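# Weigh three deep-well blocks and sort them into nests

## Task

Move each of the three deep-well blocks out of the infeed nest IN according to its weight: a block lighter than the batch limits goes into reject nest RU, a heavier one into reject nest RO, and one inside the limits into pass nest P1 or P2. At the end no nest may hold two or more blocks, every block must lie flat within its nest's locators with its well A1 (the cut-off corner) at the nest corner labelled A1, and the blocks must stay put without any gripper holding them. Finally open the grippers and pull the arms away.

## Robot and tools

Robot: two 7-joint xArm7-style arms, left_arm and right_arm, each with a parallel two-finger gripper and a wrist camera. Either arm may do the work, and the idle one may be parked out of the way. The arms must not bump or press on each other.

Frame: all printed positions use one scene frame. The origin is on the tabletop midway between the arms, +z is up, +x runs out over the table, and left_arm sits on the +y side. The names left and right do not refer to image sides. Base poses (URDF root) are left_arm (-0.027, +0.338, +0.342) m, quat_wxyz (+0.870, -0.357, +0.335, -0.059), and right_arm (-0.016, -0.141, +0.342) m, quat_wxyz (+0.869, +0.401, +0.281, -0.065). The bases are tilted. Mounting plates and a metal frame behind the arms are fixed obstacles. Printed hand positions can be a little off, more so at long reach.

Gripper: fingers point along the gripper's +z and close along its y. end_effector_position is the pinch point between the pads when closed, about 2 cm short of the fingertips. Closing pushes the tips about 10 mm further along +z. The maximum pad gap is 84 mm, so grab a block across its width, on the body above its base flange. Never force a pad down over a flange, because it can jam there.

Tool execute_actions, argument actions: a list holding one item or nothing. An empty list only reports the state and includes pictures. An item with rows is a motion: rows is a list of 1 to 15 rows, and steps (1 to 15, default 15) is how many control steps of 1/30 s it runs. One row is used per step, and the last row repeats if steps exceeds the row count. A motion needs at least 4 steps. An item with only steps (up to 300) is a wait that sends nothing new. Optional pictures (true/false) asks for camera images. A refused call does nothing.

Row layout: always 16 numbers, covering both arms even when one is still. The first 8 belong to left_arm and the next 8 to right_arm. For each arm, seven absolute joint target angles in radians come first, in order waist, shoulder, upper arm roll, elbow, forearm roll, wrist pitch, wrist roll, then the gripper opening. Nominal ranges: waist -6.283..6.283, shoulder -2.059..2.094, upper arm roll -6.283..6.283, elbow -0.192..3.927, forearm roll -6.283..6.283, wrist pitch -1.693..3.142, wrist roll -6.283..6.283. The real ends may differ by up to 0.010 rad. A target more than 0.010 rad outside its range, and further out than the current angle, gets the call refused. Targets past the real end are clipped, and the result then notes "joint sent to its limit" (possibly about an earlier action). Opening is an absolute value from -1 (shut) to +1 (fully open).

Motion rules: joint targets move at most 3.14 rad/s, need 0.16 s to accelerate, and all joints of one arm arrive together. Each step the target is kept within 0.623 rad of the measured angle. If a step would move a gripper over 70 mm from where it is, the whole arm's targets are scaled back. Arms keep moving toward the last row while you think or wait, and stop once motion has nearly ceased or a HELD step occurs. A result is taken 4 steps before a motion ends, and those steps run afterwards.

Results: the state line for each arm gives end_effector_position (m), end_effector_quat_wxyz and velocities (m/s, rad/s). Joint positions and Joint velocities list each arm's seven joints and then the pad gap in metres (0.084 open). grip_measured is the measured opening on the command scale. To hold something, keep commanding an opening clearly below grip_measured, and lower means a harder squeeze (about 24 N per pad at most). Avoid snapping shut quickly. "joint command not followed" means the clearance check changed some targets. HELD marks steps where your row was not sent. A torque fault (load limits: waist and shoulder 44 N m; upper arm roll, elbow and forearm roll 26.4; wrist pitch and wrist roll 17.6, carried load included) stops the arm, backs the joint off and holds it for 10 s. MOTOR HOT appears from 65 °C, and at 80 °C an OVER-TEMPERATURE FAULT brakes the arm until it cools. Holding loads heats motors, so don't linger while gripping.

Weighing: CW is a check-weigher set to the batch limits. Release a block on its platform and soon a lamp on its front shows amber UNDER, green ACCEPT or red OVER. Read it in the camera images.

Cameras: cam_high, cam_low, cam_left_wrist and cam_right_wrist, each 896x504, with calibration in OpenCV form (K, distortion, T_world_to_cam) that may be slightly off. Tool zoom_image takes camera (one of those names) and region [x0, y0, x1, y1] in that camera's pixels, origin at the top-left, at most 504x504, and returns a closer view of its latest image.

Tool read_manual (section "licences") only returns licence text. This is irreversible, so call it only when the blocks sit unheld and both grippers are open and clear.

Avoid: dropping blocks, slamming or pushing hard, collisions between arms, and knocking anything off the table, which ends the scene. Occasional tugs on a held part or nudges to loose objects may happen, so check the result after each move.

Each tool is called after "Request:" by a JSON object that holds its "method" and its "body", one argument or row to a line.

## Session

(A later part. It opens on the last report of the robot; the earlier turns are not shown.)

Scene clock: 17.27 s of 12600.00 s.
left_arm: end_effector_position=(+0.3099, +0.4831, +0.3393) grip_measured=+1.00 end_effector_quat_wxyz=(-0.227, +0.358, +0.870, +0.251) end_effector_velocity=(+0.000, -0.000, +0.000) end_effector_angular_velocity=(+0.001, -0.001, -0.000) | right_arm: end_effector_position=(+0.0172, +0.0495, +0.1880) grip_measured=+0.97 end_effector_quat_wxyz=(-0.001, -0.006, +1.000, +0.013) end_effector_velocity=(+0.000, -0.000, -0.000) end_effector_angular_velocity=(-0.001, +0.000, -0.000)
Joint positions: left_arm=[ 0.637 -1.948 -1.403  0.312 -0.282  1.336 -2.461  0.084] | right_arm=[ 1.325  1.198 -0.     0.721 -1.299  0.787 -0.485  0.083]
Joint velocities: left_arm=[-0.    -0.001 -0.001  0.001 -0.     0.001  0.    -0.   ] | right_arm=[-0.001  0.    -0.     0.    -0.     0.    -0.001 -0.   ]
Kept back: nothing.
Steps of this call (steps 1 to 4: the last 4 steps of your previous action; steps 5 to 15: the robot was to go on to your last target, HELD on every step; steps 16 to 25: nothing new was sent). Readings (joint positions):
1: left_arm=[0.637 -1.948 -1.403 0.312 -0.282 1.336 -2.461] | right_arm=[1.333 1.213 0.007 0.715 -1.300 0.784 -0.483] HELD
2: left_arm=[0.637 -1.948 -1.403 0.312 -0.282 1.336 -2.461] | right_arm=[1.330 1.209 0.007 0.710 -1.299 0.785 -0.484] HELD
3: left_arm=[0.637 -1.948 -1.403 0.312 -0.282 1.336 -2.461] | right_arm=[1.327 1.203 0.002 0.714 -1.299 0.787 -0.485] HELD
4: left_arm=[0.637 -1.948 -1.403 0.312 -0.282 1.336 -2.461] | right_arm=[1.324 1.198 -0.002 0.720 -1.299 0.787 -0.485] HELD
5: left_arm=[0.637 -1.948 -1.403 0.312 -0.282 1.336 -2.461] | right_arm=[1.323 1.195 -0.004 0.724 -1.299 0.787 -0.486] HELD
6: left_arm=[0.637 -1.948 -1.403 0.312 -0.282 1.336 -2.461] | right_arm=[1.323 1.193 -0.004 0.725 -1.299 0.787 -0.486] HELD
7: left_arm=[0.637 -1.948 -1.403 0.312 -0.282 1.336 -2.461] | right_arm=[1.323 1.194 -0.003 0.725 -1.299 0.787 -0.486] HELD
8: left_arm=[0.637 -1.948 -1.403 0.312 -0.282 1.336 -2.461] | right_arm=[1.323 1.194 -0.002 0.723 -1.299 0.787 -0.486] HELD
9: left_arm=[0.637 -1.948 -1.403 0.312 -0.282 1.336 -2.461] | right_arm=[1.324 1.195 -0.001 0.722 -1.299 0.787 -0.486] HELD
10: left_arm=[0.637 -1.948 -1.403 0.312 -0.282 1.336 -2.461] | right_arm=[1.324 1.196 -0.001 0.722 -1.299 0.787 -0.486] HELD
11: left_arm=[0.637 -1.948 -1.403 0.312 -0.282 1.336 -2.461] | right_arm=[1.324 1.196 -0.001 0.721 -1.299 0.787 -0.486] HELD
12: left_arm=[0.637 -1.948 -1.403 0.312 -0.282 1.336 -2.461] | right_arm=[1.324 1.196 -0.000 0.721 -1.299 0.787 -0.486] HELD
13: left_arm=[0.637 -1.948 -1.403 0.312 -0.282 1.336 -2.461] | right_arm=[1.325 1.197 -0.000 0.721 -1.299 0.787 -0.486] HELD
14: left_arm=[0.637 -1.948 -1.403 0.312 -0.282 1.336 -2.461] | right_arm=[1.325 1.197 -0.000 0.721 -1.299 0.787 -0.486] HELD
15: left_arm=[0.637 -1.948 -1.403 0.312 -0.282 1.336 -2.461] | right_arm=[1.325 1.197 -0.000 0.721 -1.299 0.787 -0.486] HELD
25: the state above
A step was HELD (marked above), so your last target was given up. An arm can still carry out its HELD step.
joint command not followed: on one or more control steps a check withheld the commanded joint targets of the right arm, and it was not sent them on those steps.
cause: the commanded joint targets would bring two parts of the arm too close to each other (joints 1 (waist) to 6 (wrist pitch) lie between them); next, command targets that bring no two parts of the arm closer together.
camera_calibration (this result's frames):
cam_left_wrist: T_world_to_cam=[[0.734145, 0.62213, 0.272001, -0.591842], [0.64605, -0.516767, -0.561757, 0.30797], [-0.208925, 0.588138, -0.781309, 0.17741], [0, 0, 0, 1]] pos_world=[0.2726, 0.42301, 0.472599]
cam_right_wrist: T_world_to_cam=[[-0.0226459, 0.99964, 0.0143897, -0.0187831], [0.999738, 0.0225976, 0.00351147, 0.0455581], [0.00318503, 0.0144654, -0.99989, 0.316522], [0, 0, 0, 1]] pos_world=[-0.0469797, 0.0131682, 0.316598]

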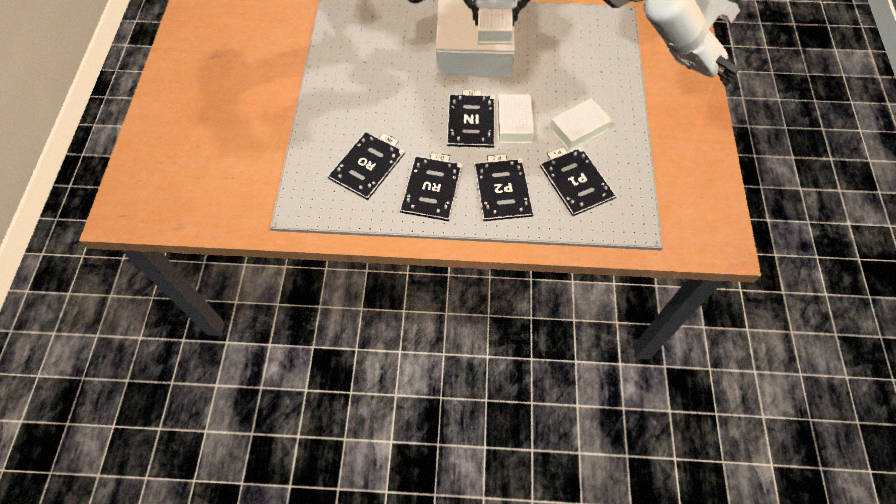

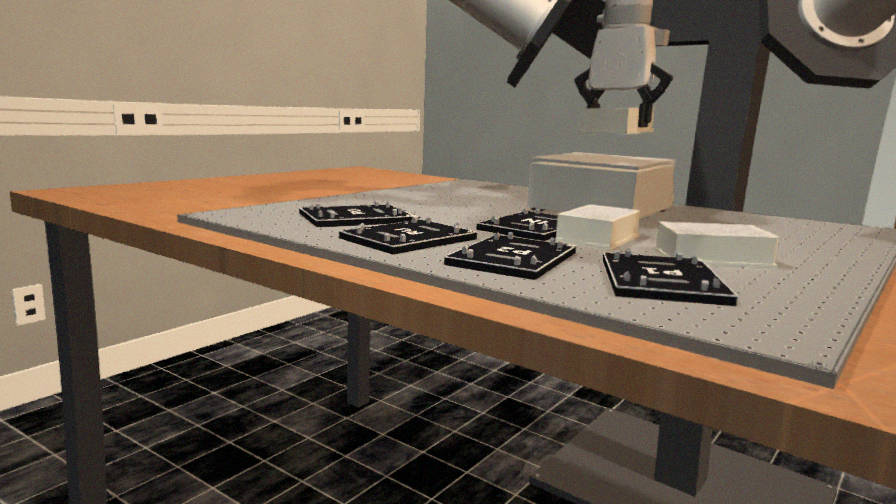

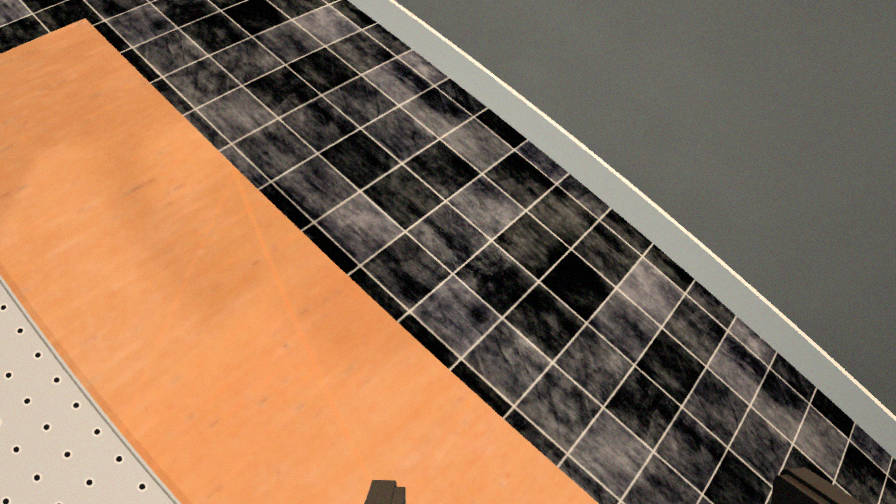

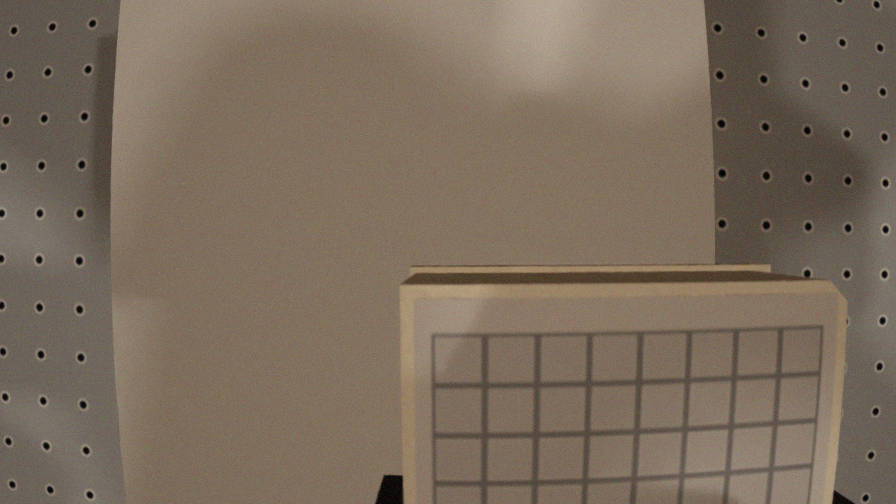

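Request:
{"method": "execute_actions", "body": {
  "actions": [
    {"rows":[[0.637,-1.948,-1.403,0.312,-0.282,1.336,-2.461,1,1.325,1.198,0,0.721,-1.299,0.787,1.1,0.2]],"steps":15}
  ]
}}

Request:
{"method": "execute_actions", "body": {
  "actions": [
    {"steps":12}
  ]
}}

Request:
{"method": "execute_actions", "body": {
  "actions": [
    {"rows":[[0.637,-1.948,-1.403,0.312,-0.282,1.336,-2.461,1,1.168,1.358,0,0.81,-1.483,0.863,1.19,0.2]],"steps":15}
  ]
}}

Request:
{"method": "execute_actions", "body": {
  "actions": [
    {"steps":12}
  ],
  "pictures": true
}}

Scene clock: 19.10 s of 12600.00 s.
left_arm: end_effector_position=(+0.3099, +0.4831, +0.3393) grip_measured=+1.00 end_effector_quat_wxyz=(-0.227, +0.358, +0.870, +0.251) end_effector_velocity=(-0.001, +0.001, -0.000) end_effector_angular_velocity=(+0.002, +0.002, +0.000) | right_arm: end_effector_position=(+0.0171, +0.0495, +0.1879) grip_measured=+0.97 end_effector_quat_wxyz=(-0.002, +0.066, +0.998, +0.013) end_effector_velocity=(+0.000, -0.000, -0.000) end_effector_angular_velocity=(-0.003, +0.017, -0.685)
Joint positions: left_arm=[ 0.637 -1.948 -1.403  0.312 -0.282  1.336 -2.461  0.084] | right_arm=[ 1.325  1.198  0.     0.721 -1.299  0.787 -0.342  0.083]
Joint velocities: left_arm=[-0.    -0.    -0.002 -0.002 -0.     0.001  0.    -0.   ] | right_arm=[ 0.001  0.    -0.001 -0.     0.001  0.     0.686 -0.   ]
Steps of this call (steps 1 to 44: nothing new was sent; steps 45 to 55: the first 11 steps of this action). Readings (joint positions):
45: left_arm=[0.637 -1.948 -1.403 0.312 -0.282 1.336 -2.461] | right_arm=[1.325 1.198 0.000 0.721 -1.299 0.787 -0.485]
46: left_arm=[0.637 -1.948 -1.403 0.312 -0.282 1.336 -2.461] | right_arm=[1.325 1.198 0.000 0.721 -1.299 0.787 -0.482]
48: left_arm=[0.637 -1.948 -1.403 0.312 -0.282 1.336 -2.461] | right_arm=[1.325 1.198 0.000 0.721 -1.299 0.787 -0.468]
52: left_arm=[0.637 -1.948 -1.403 0.312 -0.282 1.336 -2.461] | right_arm=[1.325 1.198 0.000 0.721 -1.299 0.787 -0.408]
55: the state above

Scene clock: 19.50 s of 12600.00 s.
left_arm: end_effector_position=(+0.3099, +0.4831, +0.3393) grip_measured=+1.00 end_effector_quat_wxyz=(-0.227, +0.358, +0.870, +0.251) end_effector_velocity=(+0.000, +0.000, +0.000) end_effector_angular_velocity=(-0.001, -0.001, +0.000) | right_arm: end_effector_position=(+0.0171, +0.0494, +0.1879) grip_measured=+0.97 end_effector_quat_wxyz=(-0.004, +0.205, +0.979, +0.012) end_effector_velocity=(+0.000, -0.000, -0.000) end_effector_angular_velocity=(-0.002, +0.018, -0.702)
Joint positions: left_arm=[ 0.637 -1.948 -1.403  0.312 -0.282  1.336 -2.461  0.084] | right_arm=[ 1.325  1.198  0.     0.721 -1.299  0.787 -0.061  0.083]
Joint velocities: left_arm=[-0.    -0.     0.001 -0.    -0.    -0.001  0.    -0.   ] | right_arm=[ 0.001 -0.    -0.001  0.     0.001 -0.     0.701  0.   ]
Kept back: nothing.
Steps of this call (steps 1 to 4: the last 4 steps of your previous action; steps 5 to 12: the robot went on to your last target). Readings (joint positions):
1: left_arm=[0.637 -1.948 -1.403 0.312 -0.282 1.336 -2.461] | right_arm=[1.325 1.198 0.000 0.721 -1.299 0.787 -0.319]
2: left_arm=[0.637 -1.948 -1.403 0.312 -0.282 1.336 -2.461] | right_arm=[1.325 1.198 0.000 0.721 -1.299 0.787 -0.296]
4: left_arm=[0.637 -1.948 -1.403 0.312 -0.282 1.336 -2.461] | right_arm=[1.325 1.198 0.000 0.721 -1.299 0.787 -0.249]
8: left_arm=[0.637 -1.948 -1.403 0.312 -0.282 1.336 -2.461] | right_arm=[1.325 1.198 0.000 0.721 -1.299 0.787 -0.155]
12: the state above

Scene clock: 19.87 s of 12600.00 s.
left_arm: end_effector_position=(+0.3099, +0.4831, +0.3393) grip_measured=+1.00 end_effector_quat_wxyz=(-0.227, +0.358, +0.870, +0.251) end_effector_velocity=(-0.000, -0.000, +0.000) end_effector_angular_velocity=(-0.000, +0.000, +0.001) | right_arm: end_effector_position=(+0.0155, +0.0496, +0.1716) grip_measured=+0.97 end_effector_quat_wxyz=(-0.003, +0.316, +0.949, +0.007) end_effector_velocity=(-0.007, +0.004, -0.044) end_effector_angular_velocity=(-0.020, +0.006, -0.618)
Joint positions: left_arm=[ 0.637 -1.948 -1.403  0.312 -0.282  1.336 -2.461  0.084] | right_arm=[ 1.277  1.247 -0.     0.748 -1.355  0.81   0.198  0.083]
Joint velocities: left_arm=[ 0.    -0.     0.001  0.001 -0.     0.001 -0.     0.   ] | right_arm=[-0.138  0.14   0.005  0.081 -0.164  0.066  0.702  0.   ]
Steps of this call (steps 1 to 11: the first 11 steps of this action). Readings (joint positions):
1: left_arm=[0.637 -1.948 -1.403 0.312 -0.282 1.336 -2.461] | right_arm=[1.325 1.198 0.000 0.721 -1.299 0.787 -0.037]
2: left_arm=[0.637 -1.948 -1.403 0.312 -0.282 1.336 -2.461] | right_arm=[1.324 1.199 0.000 0.722 -1.301 0.788 -0.014]
4: left_arm=[0.637 -1.948 -1.403 0.312 -0.282 1.336 -2.461] | right_arm=[1.315 1.208 0.001 0.728 -1.312 0.792 0.034]
8: left_arm=[0.637 -1.948 -1.403 0.312 -0.282 1.336 -2.461] | right_arm=[1.292 1.232 -0.001 0.739 -1.338 0.803 0.128]
11: the state above

Scene clock: 20.27 s of 12600.00 s.
left_arm: end_effector_position=(+0.3099, +0.4831, +0.3393) grip_measured=+1.00 end_effector_quat_wxyz=(-0.227, +0.358, +0.870, +0.251) end_effector_velocity=(+0.001, -0.000, +0.000) end_effector_angular_velocity=(-0.001, -0.001, -0.002) | right_arm: end_effector_position=(+0.0130, +0.0501, +0.1571) grip_measured=+0.97 end_effector_quat_wxyz=(-0.001, +0.435, +0.900, +0.004) end_effector_velocity=(-0.006, +0.000, -0.028) end_effector_angular_velocity=(-0.012, +0.004, -0.653)
Joint positions: left_arm=[ 0.637 -1.948 -1.403  0.312 -0.282  1.336 -2.461  0.084] | right_arm=[ 1.234  1.291 -0.     0.773 -1.406  0.831  0.481  0.083]
Joint velocities: left_arm=[-0.     0.001 -0.     0.001 -0.    -0.001 -0.    -0.   ] | right_arm=[-0.083  0.085 -0.     0.047 -0.099  0.041  0.703  0.   ]
Kept back: nothing.
Steps of this call (steps 1 to 4: the last 4 steps of your previous action; steps 5 to 12: the robot went on to your last target). Readings (joint positions):
1: left_arm=[0.637 -1.948 -1.403 0.312 -0.282 1.336 -2.461] | right_arm=[1.273 1.251 -0.000 0.751 -1.360 0.812 0.222]
2: left_arm=[0.637 -1.948 -1.403 0.312 -0.282 1.336 -2.461] | right_arm=[1.268 1.256 -0.000 0.753 -1.365 0.814 0.245]
4: left_arm=[0.637 -1.948 -1.403 0.312 -0.282 1.336 -2.461] | right_arm=[1.260 1.264 -0.000 0.758 -1.375 0.818 0.293]
8: left_arm=[0.637 -1.948 -1.403 0.312 -0.282 1.336 -2.461] | right_arm=[1.246 1.279 -0.000 0.766 -1.392 0.825 0.387]
12: the state above
camera_calibration (this result's frames):
cam_left_wrist: T_world_to_cam=[[0.734145, 0.62213, 0.272001, -0.591842], [0.64605, -0.516767, -0.561757, 0.30797], [-0.208925, 0.588138, -0.781309, 0.17741], [0, 0, 0, 1]] pos_world=[0.2726, 0.42301, 0.472599]
cam_right_wrist: T_world_to_cam=[[0.776533, 0.630039, -0.006892, -0.00750019], [0.630053, -0.776552, -0.0000129897, 0.0951732], [-0.00536018, -0.00433224, -0.999976, 0.286754], [0, 0, 0, 1]] pos_world=[-0.052603, 0.0798746, 0.286697]

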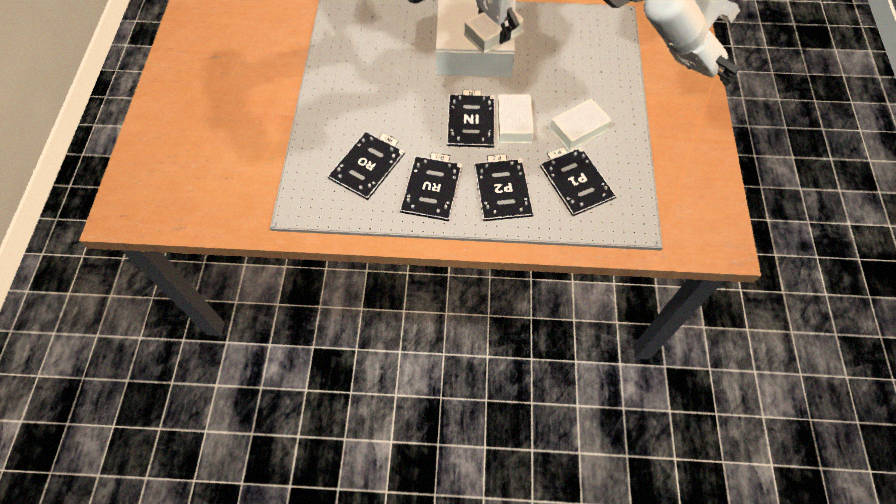

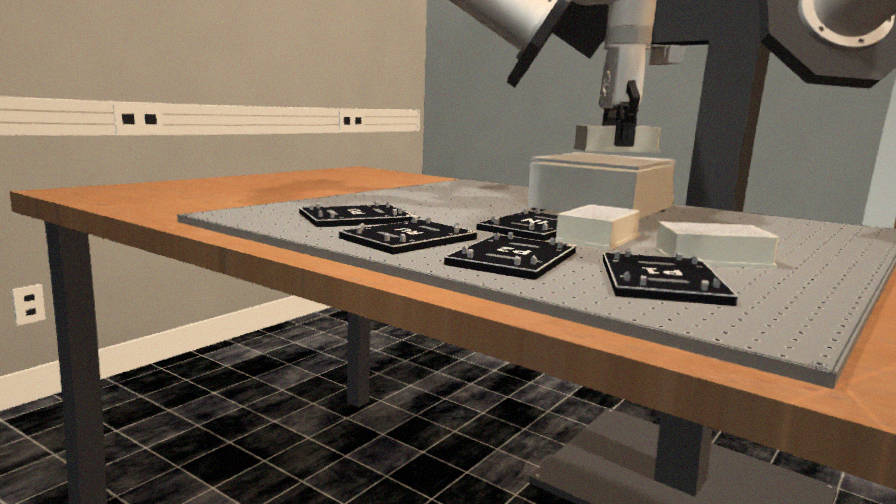

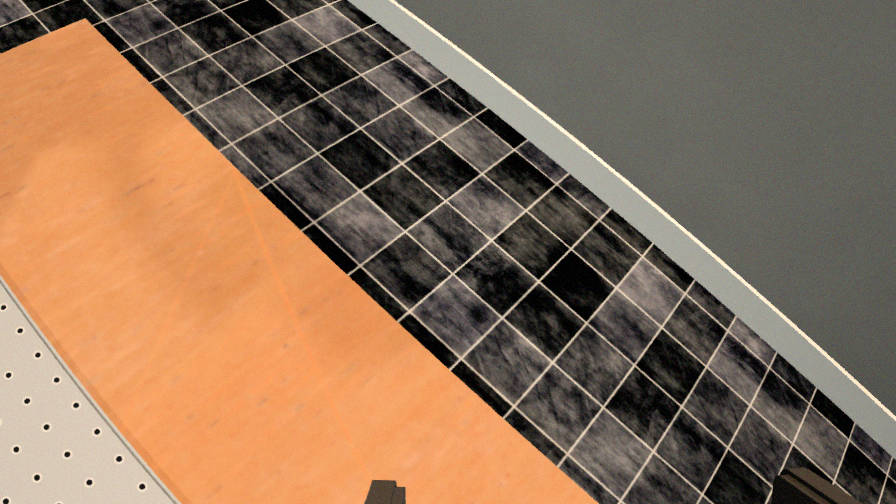

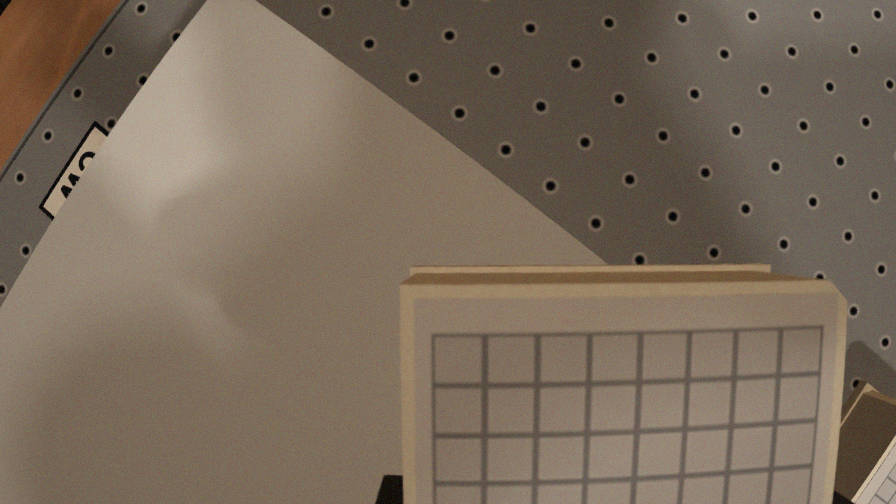

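Request:
{"method": "execute_actions", "body": {
  "actions": [
    {"steps":35}
  ],
  "pictures": true
}}

Scene clock: 21.43 s of 12600.00 s.
left_arm: end_effector_position=(+0.3099, +0.4831, +0.3393) grip_measured=+1.00 end_effector_quat_wxyz=(-0.227, +0.358, +0.870, +0.251) end_effector_velocity=(-0.000, +0.000, -0.000) end_effector_angular_velocity=(+0.000, +0.001, +0.001) | right_arm: end_effector_position=(+0.0070, +0.0505, +0.1357) grip_measured=+0.97 end_effector_quat_wxyz=(-0.000, +0.707, +0.707, +0.000) end_effector_velocity=(+0.000, +0.000, -0.000) end_effector_angular_velocity=(+0.000, -0.000, -0.009)
Joint positions: left_arm=[ 0.637 -1.948 -1.403  0.312 -0.282  1.336 -2.461  0.084] | right_arm=[ 1.168  1.358  0.001  0.81  -1.483  0.863  1.189  0.083]
Joint velocities: left_arm=[-0.    -0.     0.    -0.     0.     0.002 -0.     0.   ] | right_arm=[-0.     0.    -0.001  0.    -0.002 -0.     0.01   0.   ]
Kept back: nothing.
Steps of this call (steps 1 to 35: the robot went on to your last target). Readings (joint positions):
1: left_arm=[0.637 -1.948 -1.403 0.312 -0.282 1.336 -2.461] | right_arm=[1.231 1.294 0.000 0.774 -1.409 0.832 0.504]
2: left_arm=[0.637 -1.948 -1.403 0.312 -0.282 1.336 -2.461] | right_arm=[1.228 1.297 0.000 0.776 -1.412 0.834 0.528]
4: left_arm=[0.637 -1.948 -1.403 0.312 -0.282 1.336 -2.461] | right_arm=[1.223 1.302 0.000 0.779 -1.418 0.836 0.575]
8: left_arm=[0.637 -1.948 -1.403 0.312 -0.282 1.336 -2.461] | right_arm=[1.215 1.311 0.000 0.784 -1.429 0.840 0.669]
35: the state above
camera_calibration (this result's frames):
cam_left_wrist: T_world_to_cam=[[0.734145, 0.62213, 0.272002, -0.591842], [0.64605, -0.516767, -0.561757, 0.30797], [-0.208925, 0.588138, -0.781309, 0.17741], [0, 0, 0, 1]] pos_world=[0.2726, 0.42301, 0.472599]
cam_right_wrist: T_world_to_cam=[[0.999848, 0.0121117, -0.0125727, 0.0271233], [0.0121727, -0.999914, 0.00478939, 0.114206], [-0.0125136, -0.0049417, -0.999909, 0.265389], [0, 0, 0, 1]] pos_world=[-0.0251884, 0.115179, 0.265159]

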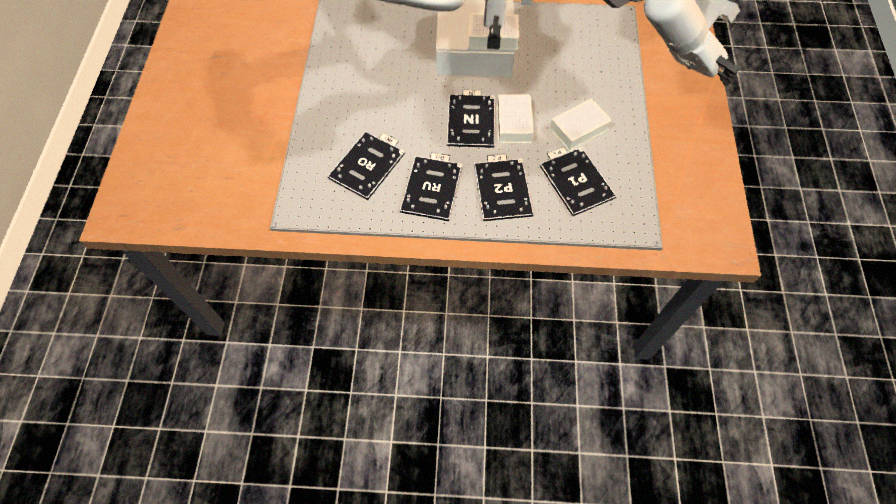

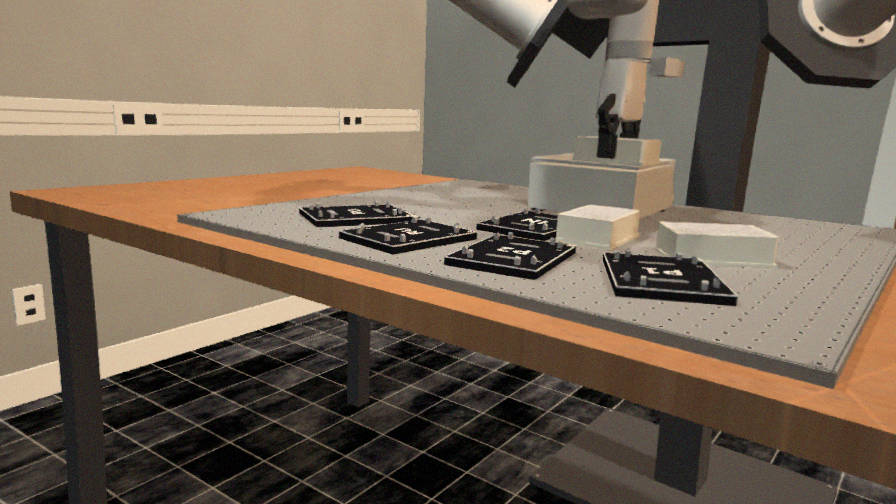

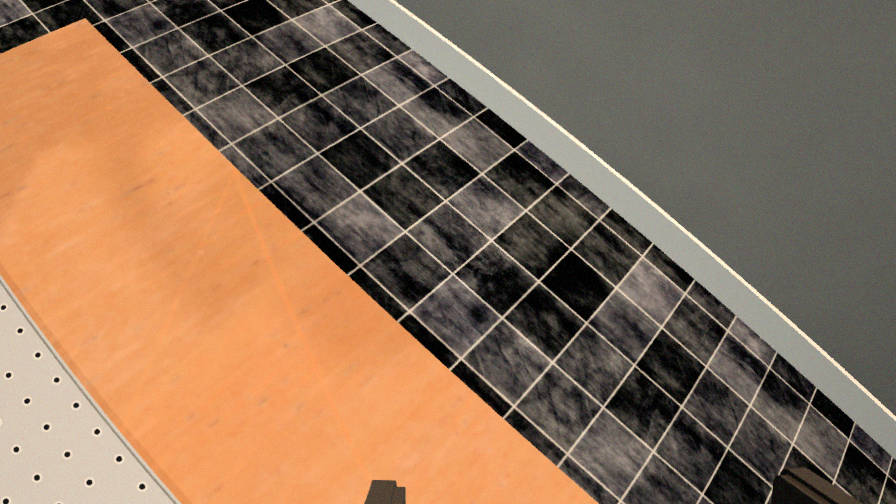

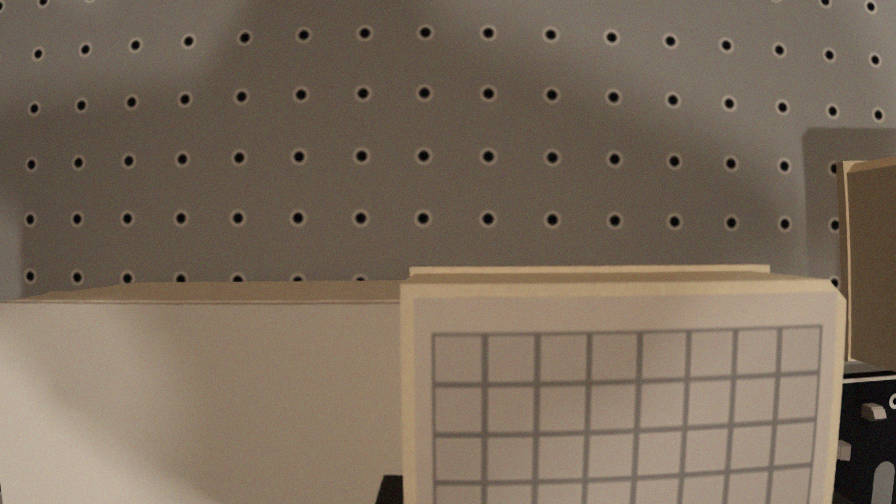

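Request:
{"method": "execute_actions", "body": {
  "actions": [
    {"rows":[[-0.835,-1.777,-3.1416,1.765,-0.185,1.116,-2.461,1,1.138,1.389,0,0.828,-1.518,0.878,1.2,0.2]],"steps":15}
  ]
}}

Request:
{"method": "execute_actions", "body": {
  "actions": [
    {"steps":15}
  ]
}}

Scene clock: 34.50 s of 12600.00 s.
left_arm: end_effector_position=(+0.3542, +0.3132, +0.4080) grip_measured=+1.00 end_effector_quat_wxyz=(-0.030, +0.558, +0.768, +0.312) end_effector_velocity=(-0.062, -0.560, +0.258) end_effector_angular_velocity=(-0.258, -0.783, -1.654) | right_arm: end_effector_position=(+0.0039, +0.0533, +0.1281) grip_measured=+0.97 end_effector_quat_wxyz=(-0.002, +0.705, +0.709, +0.001) end_effector_velocity=(+0.000, -0.002, -0.003) end_effector_angular_velocity=(-0.004, +0.000, -0.000)
Joint positions: left_arm=[ 0.377 -1.886 -1.664  0.573 -0.247  1.256 -2.461  0.084] | right_arm=[ 1.139  1.386  0.005  0.829 -1.518  0.878  1.2    0.083]
Joint velocities: left_arm=[-0.797  0.148 -0.789  0.8    0.083 -0.19   0.     0.   ] | right_arm=[-0.001  0.004 -0.006  0.001 -0.001 -0.002  0.     0.   ]
Steps of this call (steps 1 to 30: the robot went on to your last target; steps 31 to 90: nothing new was sent; then 9.70 s passed at rest; steps 91 to 101: the first 11 steps of this action). Readings (joint positions):
91: left_arm=[0.636 -1.948 -1.404 0.313 -0.282 1.336 -2.461] | right_arm=[1.167 1.359 0.000 0.810 -1.484 0.864 1.190]
92: left_arm=[0.628 -1.945 -1.414 0.319 -0.280 1.333 -2.461] | right_arm=[1.161 1.365 0.001 0.815 -1.493 0.868 1.193]
94: left_arm=[0.573 -1.929 -1.471 0.372 -0.271 1.313 -2.461] | right_arm=[1.144 1.382 0.002 0.827 -1.512 0.876 1.198]
98: left_arm=[0.458 -1.902 -1.583 0.491 -0.256 1.277 -2.461] | right_arm=[1.139 1.385 0.005 0.829 -1.518 0.878 1.200]
101: the state above

Scene clock: 35.00 s of 12600.00 s.
left_arm: end_effector_position=(+0.1923, +0.0910, +0.5200) grip_measured=+1.00 end_effector_quat_wxyz=(+0.253, +0.734, +0.518, +0.359) end_effector_velocity=(-0.523, -0.285, +0.144) end_effector_angular_velocity=(-0.145, -0.722, -1.367) | right_arm: end_effector_position=(+0.0037, +0.0527, +0.1272) grip_measured=+0.97 end_effector_quat_wxyz=(-0.001, +0.705, +0.709, +0.001) end_effector_velocity=(-0.001, -0.000, -0.000) end_effector_angular_velocity=(-0.001, -0.000, +0.001)
Joint positions: left_arm=[ 0.004 -1.835 -2.035  0.946 -0.218  1.19  -2.461  0.084] | right_arm=[ 1.139  1.388  0.004  0.829 -1.518  0.878  1.2    0.083]
Joint velocities: left_arm=[-0.706  0.07  -0.704  0.706  0.039 -0.088  0.     0.   ] | right_arm=[-0.001  0.002  0.002  0.001  0.001  0.002 -0.     0.   ]
Kept back: nothing.
Steps of this call (steps 1 to 4: the last 4 steps of your previous action; steps 5 to 15: the robot went on to your last target). Readings (joint positions):
1: left_arm=[0.351 -1.881 -1.690 0.600 -0.244 1.250 -2.461] | right_arm=[1.139 1.386 0.004 0.829 -1.518 0.878 1.200]
2: left_arm=[0.325 -1.877 -1.716 0.626 -0.242 1.244 -2.461] | right_arm=[1.139 1.386 0.004 0.829 -1.518 0.878 1.200]
4: left_arm=[0.273 -1.869 -1.767 0.677 -0.237 1.233 -2.461] | right_arm=[1.139 1.386 0.004 0.829 -1.518 0.878 1.200]
8: left_arm=[0.173 -1.854 -1.867 0.778 -0.229 1.215 -2.461] | right_arm=[1.139 1.387 0.003 0.829 -1.518 0.877 1.200]
15: the state above

Request:
{"method": "execute_actions", "body": {
  "actions": [
    {"rows":[[0.637,-1.6,-1.2,0.4,-0.2,1.2,-2.461,1,1.146,1.381,0,0.823,-1.509,0.874,1.197,1]],"steps":15}
  ]
}}

Request:
{"method": "execute_actions", "body": {
  "actions": [
    {"steps":25}
  ]
}}

Request:
{"method": "execute_actions", "body": {
  "actions": [
    {"rows":[[1.5,0,0,0.6,-0.185,1.116,-2.461,1,1.146,1.381,0,0.823,-1.509,0.874,1.197,1]],"steps":15}
  ]
}}

Request:
{"method": "execute_actions", "body": {
  "actions": [
    {"steps":20}
  ]
}}

Scene clock: 35.53 s of 12600.00 s.
left_arm: end_effector_position=(+0.2123, +0.1070, +0.5160) grip_measured=+1.00 end_effector_quat_wxyz=(+0.223, +0.742, +0.546, +0.320) end_effector_velocity=(+0.504, +0.302, -0.179) end_effector_angular_velocity=(+0.164, +0.986, +1.306) | right_arm: end_effector_position=(+0.0038, +0.0491, +0.1272) grip_measured=+1.00 end_effector_quat_wxyz=(+0.001, +0.704, +0.710, -0.002) end_effector_velocity=(+0.002, -0.001, +0.001) end_effector_angular_velocity=(-0.003, -0.002, -0.001)
Joint positions: left_arm=[ 0.058 -1.748 -1.974  0.897 -0.207  1.183 -2.461  0.084] | right_arm=[ 1.145  1.384 -0.001  0.822 -1.509  0.873  1.197  0.084]
Joint velocities: left_arm=[ 0.821  0.195  0.83  -0.721  0.012  0.031  0.    -0.   ] | right_arm=[ 0.001 -0.007 -0.    -0.005  0.004  0.002 -0.002  0.   ]
Steps of this call (steps 1 to 5: the robot went on to your last target; steps 6 to 16: the first 11 steps of this action). Readings (joint positions):
6: left_arm=[-0.135 -1.823 -2.174 1.085 -0.211 1.175 -2.461] | right_arm=[1.139 1.387 0.004 0.829 -1.518 0.878 1.200]
7: left_arm=[-0.150 -1.818 -2.190 1.102 -0.211 1.174 -2.461] | right_arm=[1.141 1.385 0.003 0.828 -1.515 0.876 1.199]
9: left_arm=[-0.133 -1.799 -2.173 1.087 -0.211 1.173 -2.461] | right_arm=[1.144 1.384 0.001 0.825 -1.511 0.873 1.198]
13: left_arm=[-0.021 -1.768 -2.054 0.969 -0.208 1.180 -2.461] | right_arm=[1.145 1.384 -0.001 0.823 -1.510 0.873 1.197]
16: the state above

Scene clock: 36.37 s of 12600.00 s.
left_arm: end_effector_position=(+0.3464, +0.4278, +0.3361) grip_measured=+1.00 end_effector_quat_wxyz=(-0.176, +0.432, +0.878, +0.112) end_effector_velocity=(+0.025, -0.015, +0.017) end_effector_angular_velocity=(-0.042, -0.070, -0.003) | right_arm: end_effector_position=(+0.0046, +0.0495, +0.1277) grip_measured=+1.00 end_effector_quat_wxyz=(+0.001, +0.705, +0.709, -0.001) end_effector_velocity=(+0.001, +0.001, +0.000) end_effector_angular_velocity=(+0.001, -0.002, -0.001)
Joint positions: left_arm=[ 0.637 -1.6   -1.203  0.398 -0.2    1.201 -2.461  0.084] | right_arm=[ 1.146  1.382 -0.     0.822 -1.509  0.874  1.197  0.084]
Joint velocities: left_arm=[-0.002 -0.005  0.028  0.052 -0.004 -0.019 -0.     0.   ] | right_arm=[ 0.001 -0.001 -0.     0.001  0.001  0.001 -0.002  0.   ]
Kept back: nothing.
Steps of this call (steps 1 to 4: the last 4 steps of your previous action; steps 5 to 25: the robot went on to your last target). Readings (joint positions):
1: left_arm=[0.085 -1.741 -1.946 0.873 -0.207 1.184 -2.461] | right_arm=[1.145 1.383 -0.001 0.822 -1.509 0.873 1.197]
2: left_arm=[0.111 -1.735 -1.918 0.851 -0.207 1.185 -2.461] | right_arm=[1.145 1.383 -0.001 0.822 -1.509 0.874 1.197]
4: left_arm=[0.163 -1.722 -1.858 0.806 -0.206 1.186 -2.461] | right_arm=[1.145 1.383 -0.001 0.822 -1.509 0.874 1.197]
8: left_arm=[0.263 -1.697 -1.725 0.721 -0.205 1.189 -2.461] | right_arm=[1.146 1.382 -0.001 0.822 -1.509 0.874 1.197]
25: the state above

Scene clock: 36.73 s of 12600.00 s.
left_arm: end_effector_position=(+0.3445, +0.5127, +0.2659) grip_measured=+1.00 end_effector_quat_wxyz=(-0.291, +0.197, +0.933, -0.083) end_effector_velocity=(-0.186, +0.363, -0.232) end_effector_angular_velocity=(-0.251, +0.956, +1.978) | right_arm: end_effector_position=(+0.0048, +0.0498, +0.1278) grip_measured=+1.00 end_effector_quat_wxyz=(+0.001, +0.705, +0.709, -0.001) end_effector_velocity=(+0.001, +0.000, -0.000) end_effector_angular_velocity=(-0.000, -0.000, -0.001)
Joint positions: left_arm=[ 1.059 -1.164 -0.767  0.517 -0.192  1.15  -2.461  0.084] | right_arm=[ 1.146  1.381 -0.001  0.822 -1.509  0.874  1.197  0.084]
Joint velocities: left_arm=[ 1.068  1.321  1.319  0.194  0.017 -0.081  0.    -0.   ] | right_arm=[-0.001 -0.    -0.001  0.001 -0.     0.    -0.001  0.   ]
Steps of this call (steps 1 to 11: the first 11 steps of this action). Readings (joint positions):
1: left_arm=[0.637 -1.599 -1.201 0.401 -0.200 1.200 -2.461] | right_arm=[1.146 1.382 -0.000 0.822 -1.509 0.874 1.197]
2: left_arm=[0.645 -1.591 -1.193 0.407 -0.200 1.197 -2.461] | right_arm=[1.146 1.382 -0.000 0.822 -1.509 0.874 1.197]
4: left_arm=[0.713 -1.521 -1.124 0.437 -0.198 1.184 -2.461] | right_arm=[1.146 1.381 -0.001 0.822 -1.509 0.874 1.197]
8: left_arm=[0.937 -1.297 -0.899 0.495 -0.194 1.160 -2.461] | right_arm=[1.146 1.381 -0.001 0.822 -1.509 0.874 1.197]
11: the state above

Scene clock: 37.40 s of 12600.00 s.
left_arm: end_effector_position=(+0.0827, +0.5733, +0.1746) grip_measured=+1.00 end_effector_quat_wxyz=(-0.475, -0.319, +0.743, -0.348) end_effector_velocity=(-0.455, -0.182, +0.010) end_effector_angular_velocity=(-0.391, +1.128, +1.301) | right_arm: end_effector_position=(+0.0050, +0.0502, +0.1279) grip_measured=+1.00 end_effector_quat_wxyz=(+0.001, +0.705, +0.709, -0.001) end_effector_velocity=(+0.000, +0.001, +0.000) end_effector_angular_velocity=(+0.002, -0.000, +0.000)
Joint positions: left_arm=[ 1.446 -0.203 -0.099  0.589 -0.186  1.12  -2.461  0.084] | right_arm=[ 1.146  1.381 -0.     0.823 -1.509  0.874  1.197  0.084]
Joint velocities: left_arm=[ 0.389  1.491  0.715  0.076  0.006 -0.031 -0.     0.   ] | right_arm=[ 0.001  0.     0.     0.001 -0.001 -0.     0.     0.   ]
Kept back: nothing.
Steps of this call (steps 1 to 4: the last 4 steps of your previous action; steps 5 to 20: the robot went on to your last target). Readings (joint positions):
1: left_arm=[1.093 -1.120 -0.723 0.523 -0.191 1.148 -2.461] | right_arm=[1.146 1.381 -0.001 0.822 -1.509 0.874 1.197]
2: left_arm=[1.125 -1.076 -0.679 0.529 -0.191 1.145 -2.461] | right_arm=[1.146 1.381 -0.001 0.822 -1.509 0.874 1.197]
4: left_arm=[1.181 -0.987 -0.591 0.539 -0.190 1.141 -2.461] | right_arm=[1.146 1.381 -0.001 0.822 -1.509 0.874 1.197]
8: left_arm=[1.270 -0.808 -0.426 0.556 -0.188 1.134 -2.461] | right_arm=[1.146 1.381 -0.001 0.823 -1.509 0.874 1.197]
20: the state above

Request:
{"method": "execute_actions", "body": {
  "actions": [
    {"rows":[[2.307,0.6,0,1.0,-0.185,1.116,-2.461,1,1.146,1.381,0,0.823,-1.509,0.874,1.197,1]],"steps":15}
  ]
}}

Request:
{"method": "execute_actions", "body": {
  "actions": [
    {"steps":25}
  ]
}}

Request:
{"method": "execute_actions", "body": {
  "actions": [
    {"rows":[[2.307,1.777,0,1.765,-0.185,1.116,-2.461,1,1.146,1.381,0,0.823,-1.509,0.874,1.197,1]],"steps":15}
  ]
}}

Request:
{"method": "execute_actions", "body": {
  "actions": [
    {"steps":40}
  ],
  "pictures": true
}}

Scene clock: 38.00 s of 12600.00 s.
left_arm: end_effector_position=(-0.1086, +0.5823, +0.1954) grip_measured=+1.00 end_effector_quat_wxyz=(-0.495, -0.579, +0.558, -0.330) end_effector_velocity=(-0.463, +0.026, +0.157) end_effector_angular_velocity=(+0.680, +0.873, +0.999) | right_arm: end_effector_position=(+0.0050, +0.0503, +0.1280) grip_measured=+1.00 end_effector_quat_wxyz=(+0.001, +0.705, +0.709, -0.001) end_effector_velocity=(-0.001, +0.000, +0.000) end_effector_angular_velocity=(+0.001, +0.001, +0.003)
Joint positions: left_arm=[ 1.921  0.335 -0.002  0.828 -0.185  1.116 -2.461  0.084] | right_arm=[ 1.146  1.381 -0.     0.823 -1.509  0.874  1.197  0.084]
Joint velocities: left_arm=[ 1.432  0.977  0.023  0.639  0.002 -0.002  0.    -0.   ] | right_arm=[-0.     0.     0.001 -0.    -0.001 -0.    -0.002  0.   ]
Steps of this call (steps 1 to 7: the robot went on to your last target; steps 8 to 18: the first 11 steps of this action). Readings (joint positions):
8: left_arm=[1.500 -0.001 -0.002 0.600 -0.185 1.117 -2.461] | right_arm=[1.146 1.381 -0.000 0.823 -1.509 0.874 1.197]
9: left_arm=[1.508 0.006 -0.005 0.607 -0.185 1.117 -2.461] | right_arm=[1.146 1.381 -0.000 0.823 -1.509 0.874 1.197]
11: left_arm=[1.575 0.070 -0.010 0.653 -0.186 1.117 -2.461] | right_arm=[1.146 1.381 -0.000 0.823 -1.509 0.874 1.197]
15: left_arm=[1.777 0.237 -0.003 0.763 -0.185 1.116 -2.461] | right_arm=[1.146 1.381 -0.000 0.823 -1.509 0.874 1.197]
18: the state above

Scene clock: 38.83 s of 12600.00 s.
left_arm: end_effector_position=(-0.2279, +0.5608, +0.2501) grip_measured=+1.00 end_effector_quat_wxyz=(+0.446, +0.725, -0.445, +0.278) end_effector_velocity=(-0.001, +0.000, +0.002) end_effector_angular_velocity=(+0.002, +0.003, +0.003) | right_arm: end_effector_position=(+0.0049, +0.0504, +0.1280) grip_measured=+1.00 end_effector_quat_wxyz=(+0.000, +0.705, +0.709, -0.001) end_effector_velocity=(+0.000, +0.000, +0.000) end_effector_angular_velocity=(+0.001, -0.001, +0.001)
Joint positions: left_arm=[ 2.306  0.6   -0.     1.    -0.185  1.116 -2.461  0.084] | right_arm=[ 1.146  1.381 -0.     0.823 -1.509  0.874  1.197  0.084]
Joint velocities: left_arm=[0.003 0.    0.002 0.001 0.    0.002 0.    0.   ] | right_arm=[ 0.    -0.     0.001 -0.    -0.001  0.001  0.     0.   ]
Kept back: nothing.
Steps of this call (steps 1 to 4: the last 4 steps of your previous action; steps 5 to 25: the robot went on to your last target). Readings (joint positions):
1: left_arm=[1.969 0.367 -0.001 0.849 -0.185 1.116 -2.461] | right_arm=[1.146 1.381 -0.000 0.823 -1.509 0.874 1.197]
2: left_arm=[2.016 0.399 -0.001 0.870 -0.185 1.116 -2.461] | right_arm=[1.146 1.381 -0.000 0.823 -1.509 0.874 1.197]
4: left_arm=[2.109 0.463 -0.000 0.911 -0.185 1.116 -2.461] | right_arm=[1.146 1.381 -0.000 0.823 -1.509 0.874 1.197]
8: left_arm=[2.277 0.579 0.004 0.985 -0.185 1.116 -2.461] | right_arm=[1.146 1.381 -0.000 0.823 -1.509 0.874 1.197]
25: the state above

Scene clock: 39.20 s of 12600.00 s.
left_arm: end_effector_position=(-0.3385, +0.5320, +0.1796) grip_measured=+1.00 end_effector_quat_wxyz=(+0.446, +0.727, -0.433, +0.291) end_effector_velocity=(-0.196, -0.429, -0.232) end_effector_angular_velocity=(-0.299, -0.150, +0.529) | right_arm: end_effector_position=(+0.0049, +0.0504, +0.1281) grip_measured=+1.00 end_effector_quat_wxyz=(+0.000, +0.705, +0.709, -0.001) end_effector_velocity=(+0.000, +0.000, +0.000) end_effector_angular_velocity=(+0.000, +0.000, -0.001)
Joint positions: left_arm=[ 2.307  1.075 -0.     1.438 -0.185  1.114 -2.461  0.084] | right_arm=[ 1.146  1.381 -0.     0.823 -1.509  0.874  1.197  0.084]
Joint velocities: left_arm=[0.001 1.567 0.002 0.945 0.    0.004 0.    0.   ] | right_arm=[ 0.    -0.001 -0.     0.     0.001 -0.    -0.     0.   ]
Steps of this call (steps 1 to 11: the first 11 steps of this action). Readings (joint positions):
1: left_arm=[2.307 0.600 -0.000 1.001 -0.185 1.116 -2.461] | right_arm=[1.146 1.381 -0.000 0.823 -1.509 0.874 1.197]
2: left_arm=[2.307 0.609 -0.000 1.010 -0.185 1.117 -2.461] | right_arm=[1.146 1.381 -0.000 0.823 -1.509 0.874 1.197]
4: left_arm=[2.307 0.678 -0.000 1.083 -0.185 1.117 -2.461] | right_arm=[1.146 1.381 -0.000 0.823 -1.509 0.874 1.197]
8: left_arm=[2.307 0.911 -0.000 1.313 -0.185 1.115 -2.461] | right_arm=[1.146 1.381 -0.000 0.823 -1.509 0.874 1.197]
11: the state above

Scene clock: 40.53 s of 12600.00 s.
left_arm: end_effector_position=(-0.3354, +0.2577, +0.1029) grip_measured=+1.00 end_effector_quat_wxyz=(+0.438, +0.730, -0.305, +0.428) end_effector_velocity=(+0.000, -0.001, +0.001) end_effector_angular_velocity=(-0.002, -0.000, +0.002) | right_arm: end_effector_position=(+0.0049, +0.0504, +0.1281) grip_measured=+1.00 end_effector_quat_wxyz=(+0.000, +0.705, +0.709, -0.001) end_effector_velocity=(+0.000, -0.000, -0.000) end_effector_angular_velocity=(-0.000, +0.001, +0.000)
Joint positions: left_arm=[ 2.307  1.777 -0.     1.765 -0.185  1.116 -2.461  0.084] | right_arm=[ 1.146  1.381 -0.     0.823 -1.509  0.874  1.197  0.084]
Joint velocities: left_arm=[-0.     0.     0.001 -0.001  0.     0.002  0.    -0.   ] | right_arm=[-0.001 -0.    -0.001  0.    -0.    -0.001 -0.001  0.   ]
Kept back: nothing.
Steps of this call (steps 1 to 4: the last 4 steps of your previous action; steps 5 to 40: the robot went on to your last target). Readings (joint positions):
1: left_arm=[2.307 1.126 -0.000 1.466 -0.185 1.115 -2.461] | right_arm=[1.146 1.381 -0.000 0.823 -1.509 0.874 1.197]
2: left_arm=[2.307 1.174 0.000 1.491 -0.185 1.115 -2.461] | right_arm=[1.146 1.381 -0.000 0.823 -1.509 0.874 1.197]
4: left_arm=[2.307 1.265 0.000 1.532 -0.185 1.115 -2.461] | right_arm=[1.146 1.381 -0.000 0.823 -1.509 0.874 1.197]
8: left_arm=[2.307 1.438 -0.000 1.608 -0.185 1.116 -2.461] | right_arm=[1.146 1.381 -0.000 0.823 -1.509 0.874 1.197]
40: the state above
camera_calibration (this result's frames):
cam_left_wrist: T_world_to_cam=[[-0.815709, -0.436065, 0.380086, -0.171788], [-0.456683, 0.0821667, -0.885827, -0.0152336], [0.355048, -0.896156, -0.266168, 0.509142], [0, 0, 0, 1]] pos_world=[-0.327856, 0.382611, 0.187317]
cam_right_wrist: T_world_to_cam=[[0.999776, 0.0171725, -0.0123709, 0.0289028], [0.017259, -0.999827, 0.00692367, 0.113939], [-0.0122499, -0.00713563, -0.9999, 0.257849], [0, 0, 0, 1]] pos_world=[-0.0277042, 0.115263, 0.257392]

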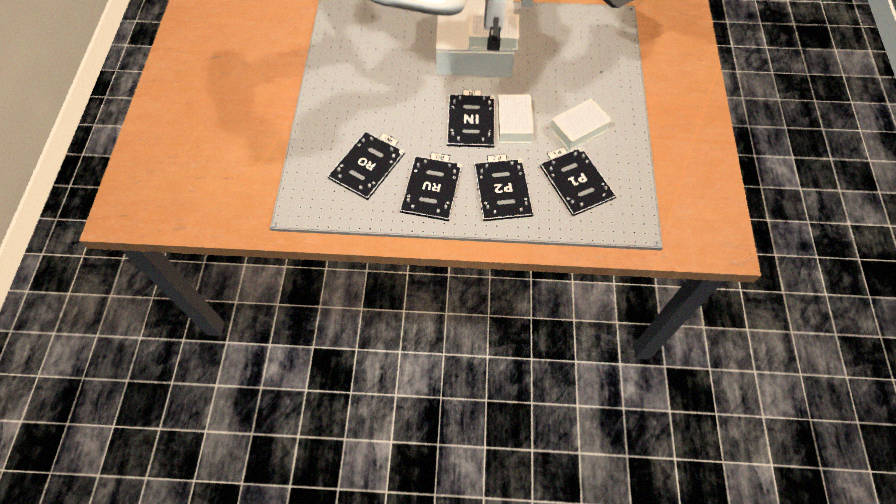

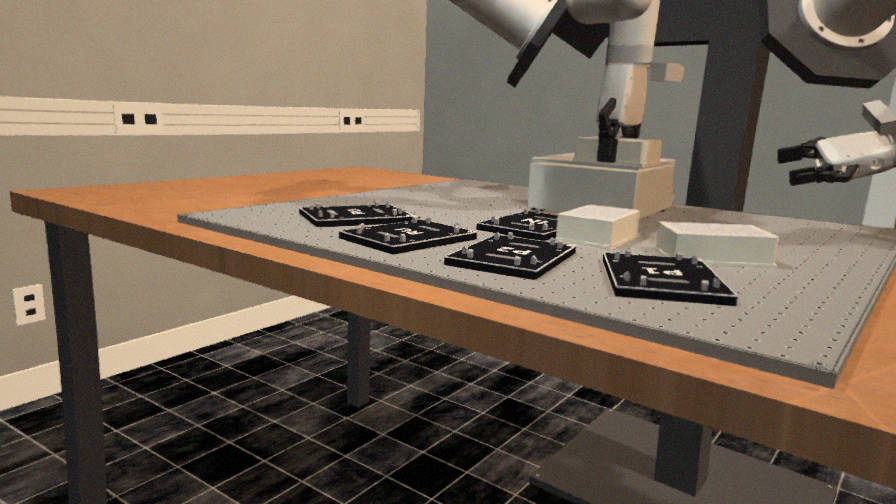

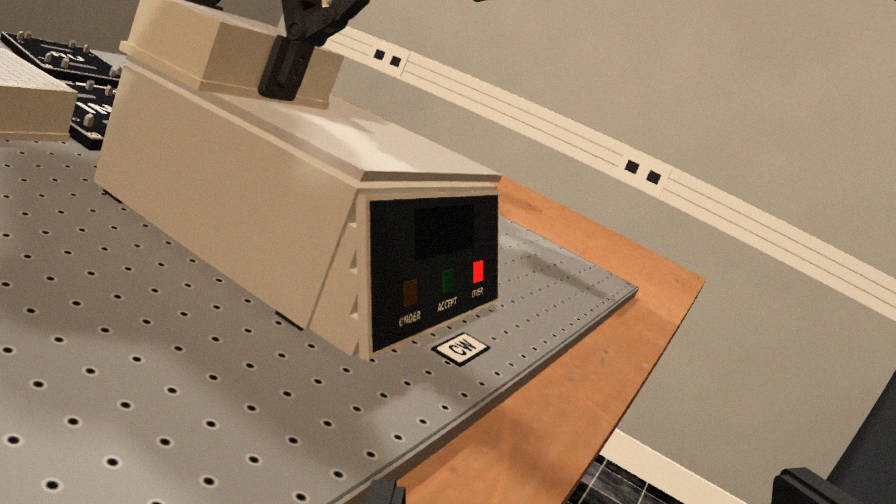

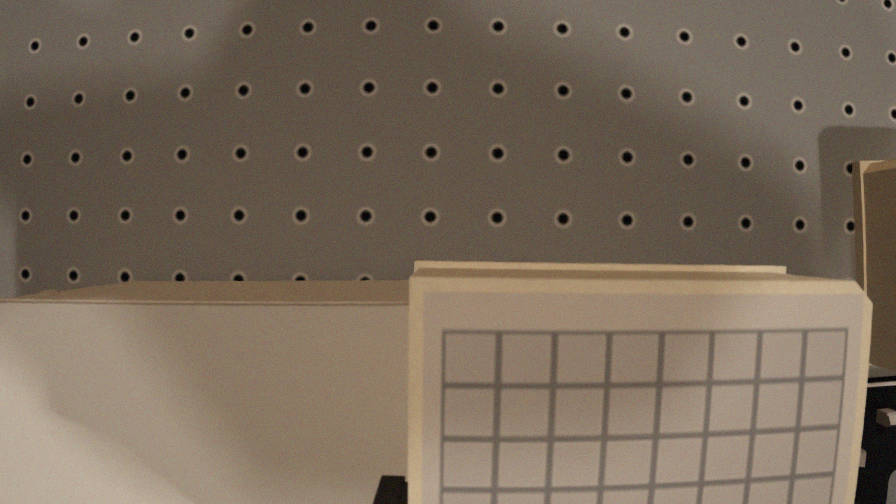

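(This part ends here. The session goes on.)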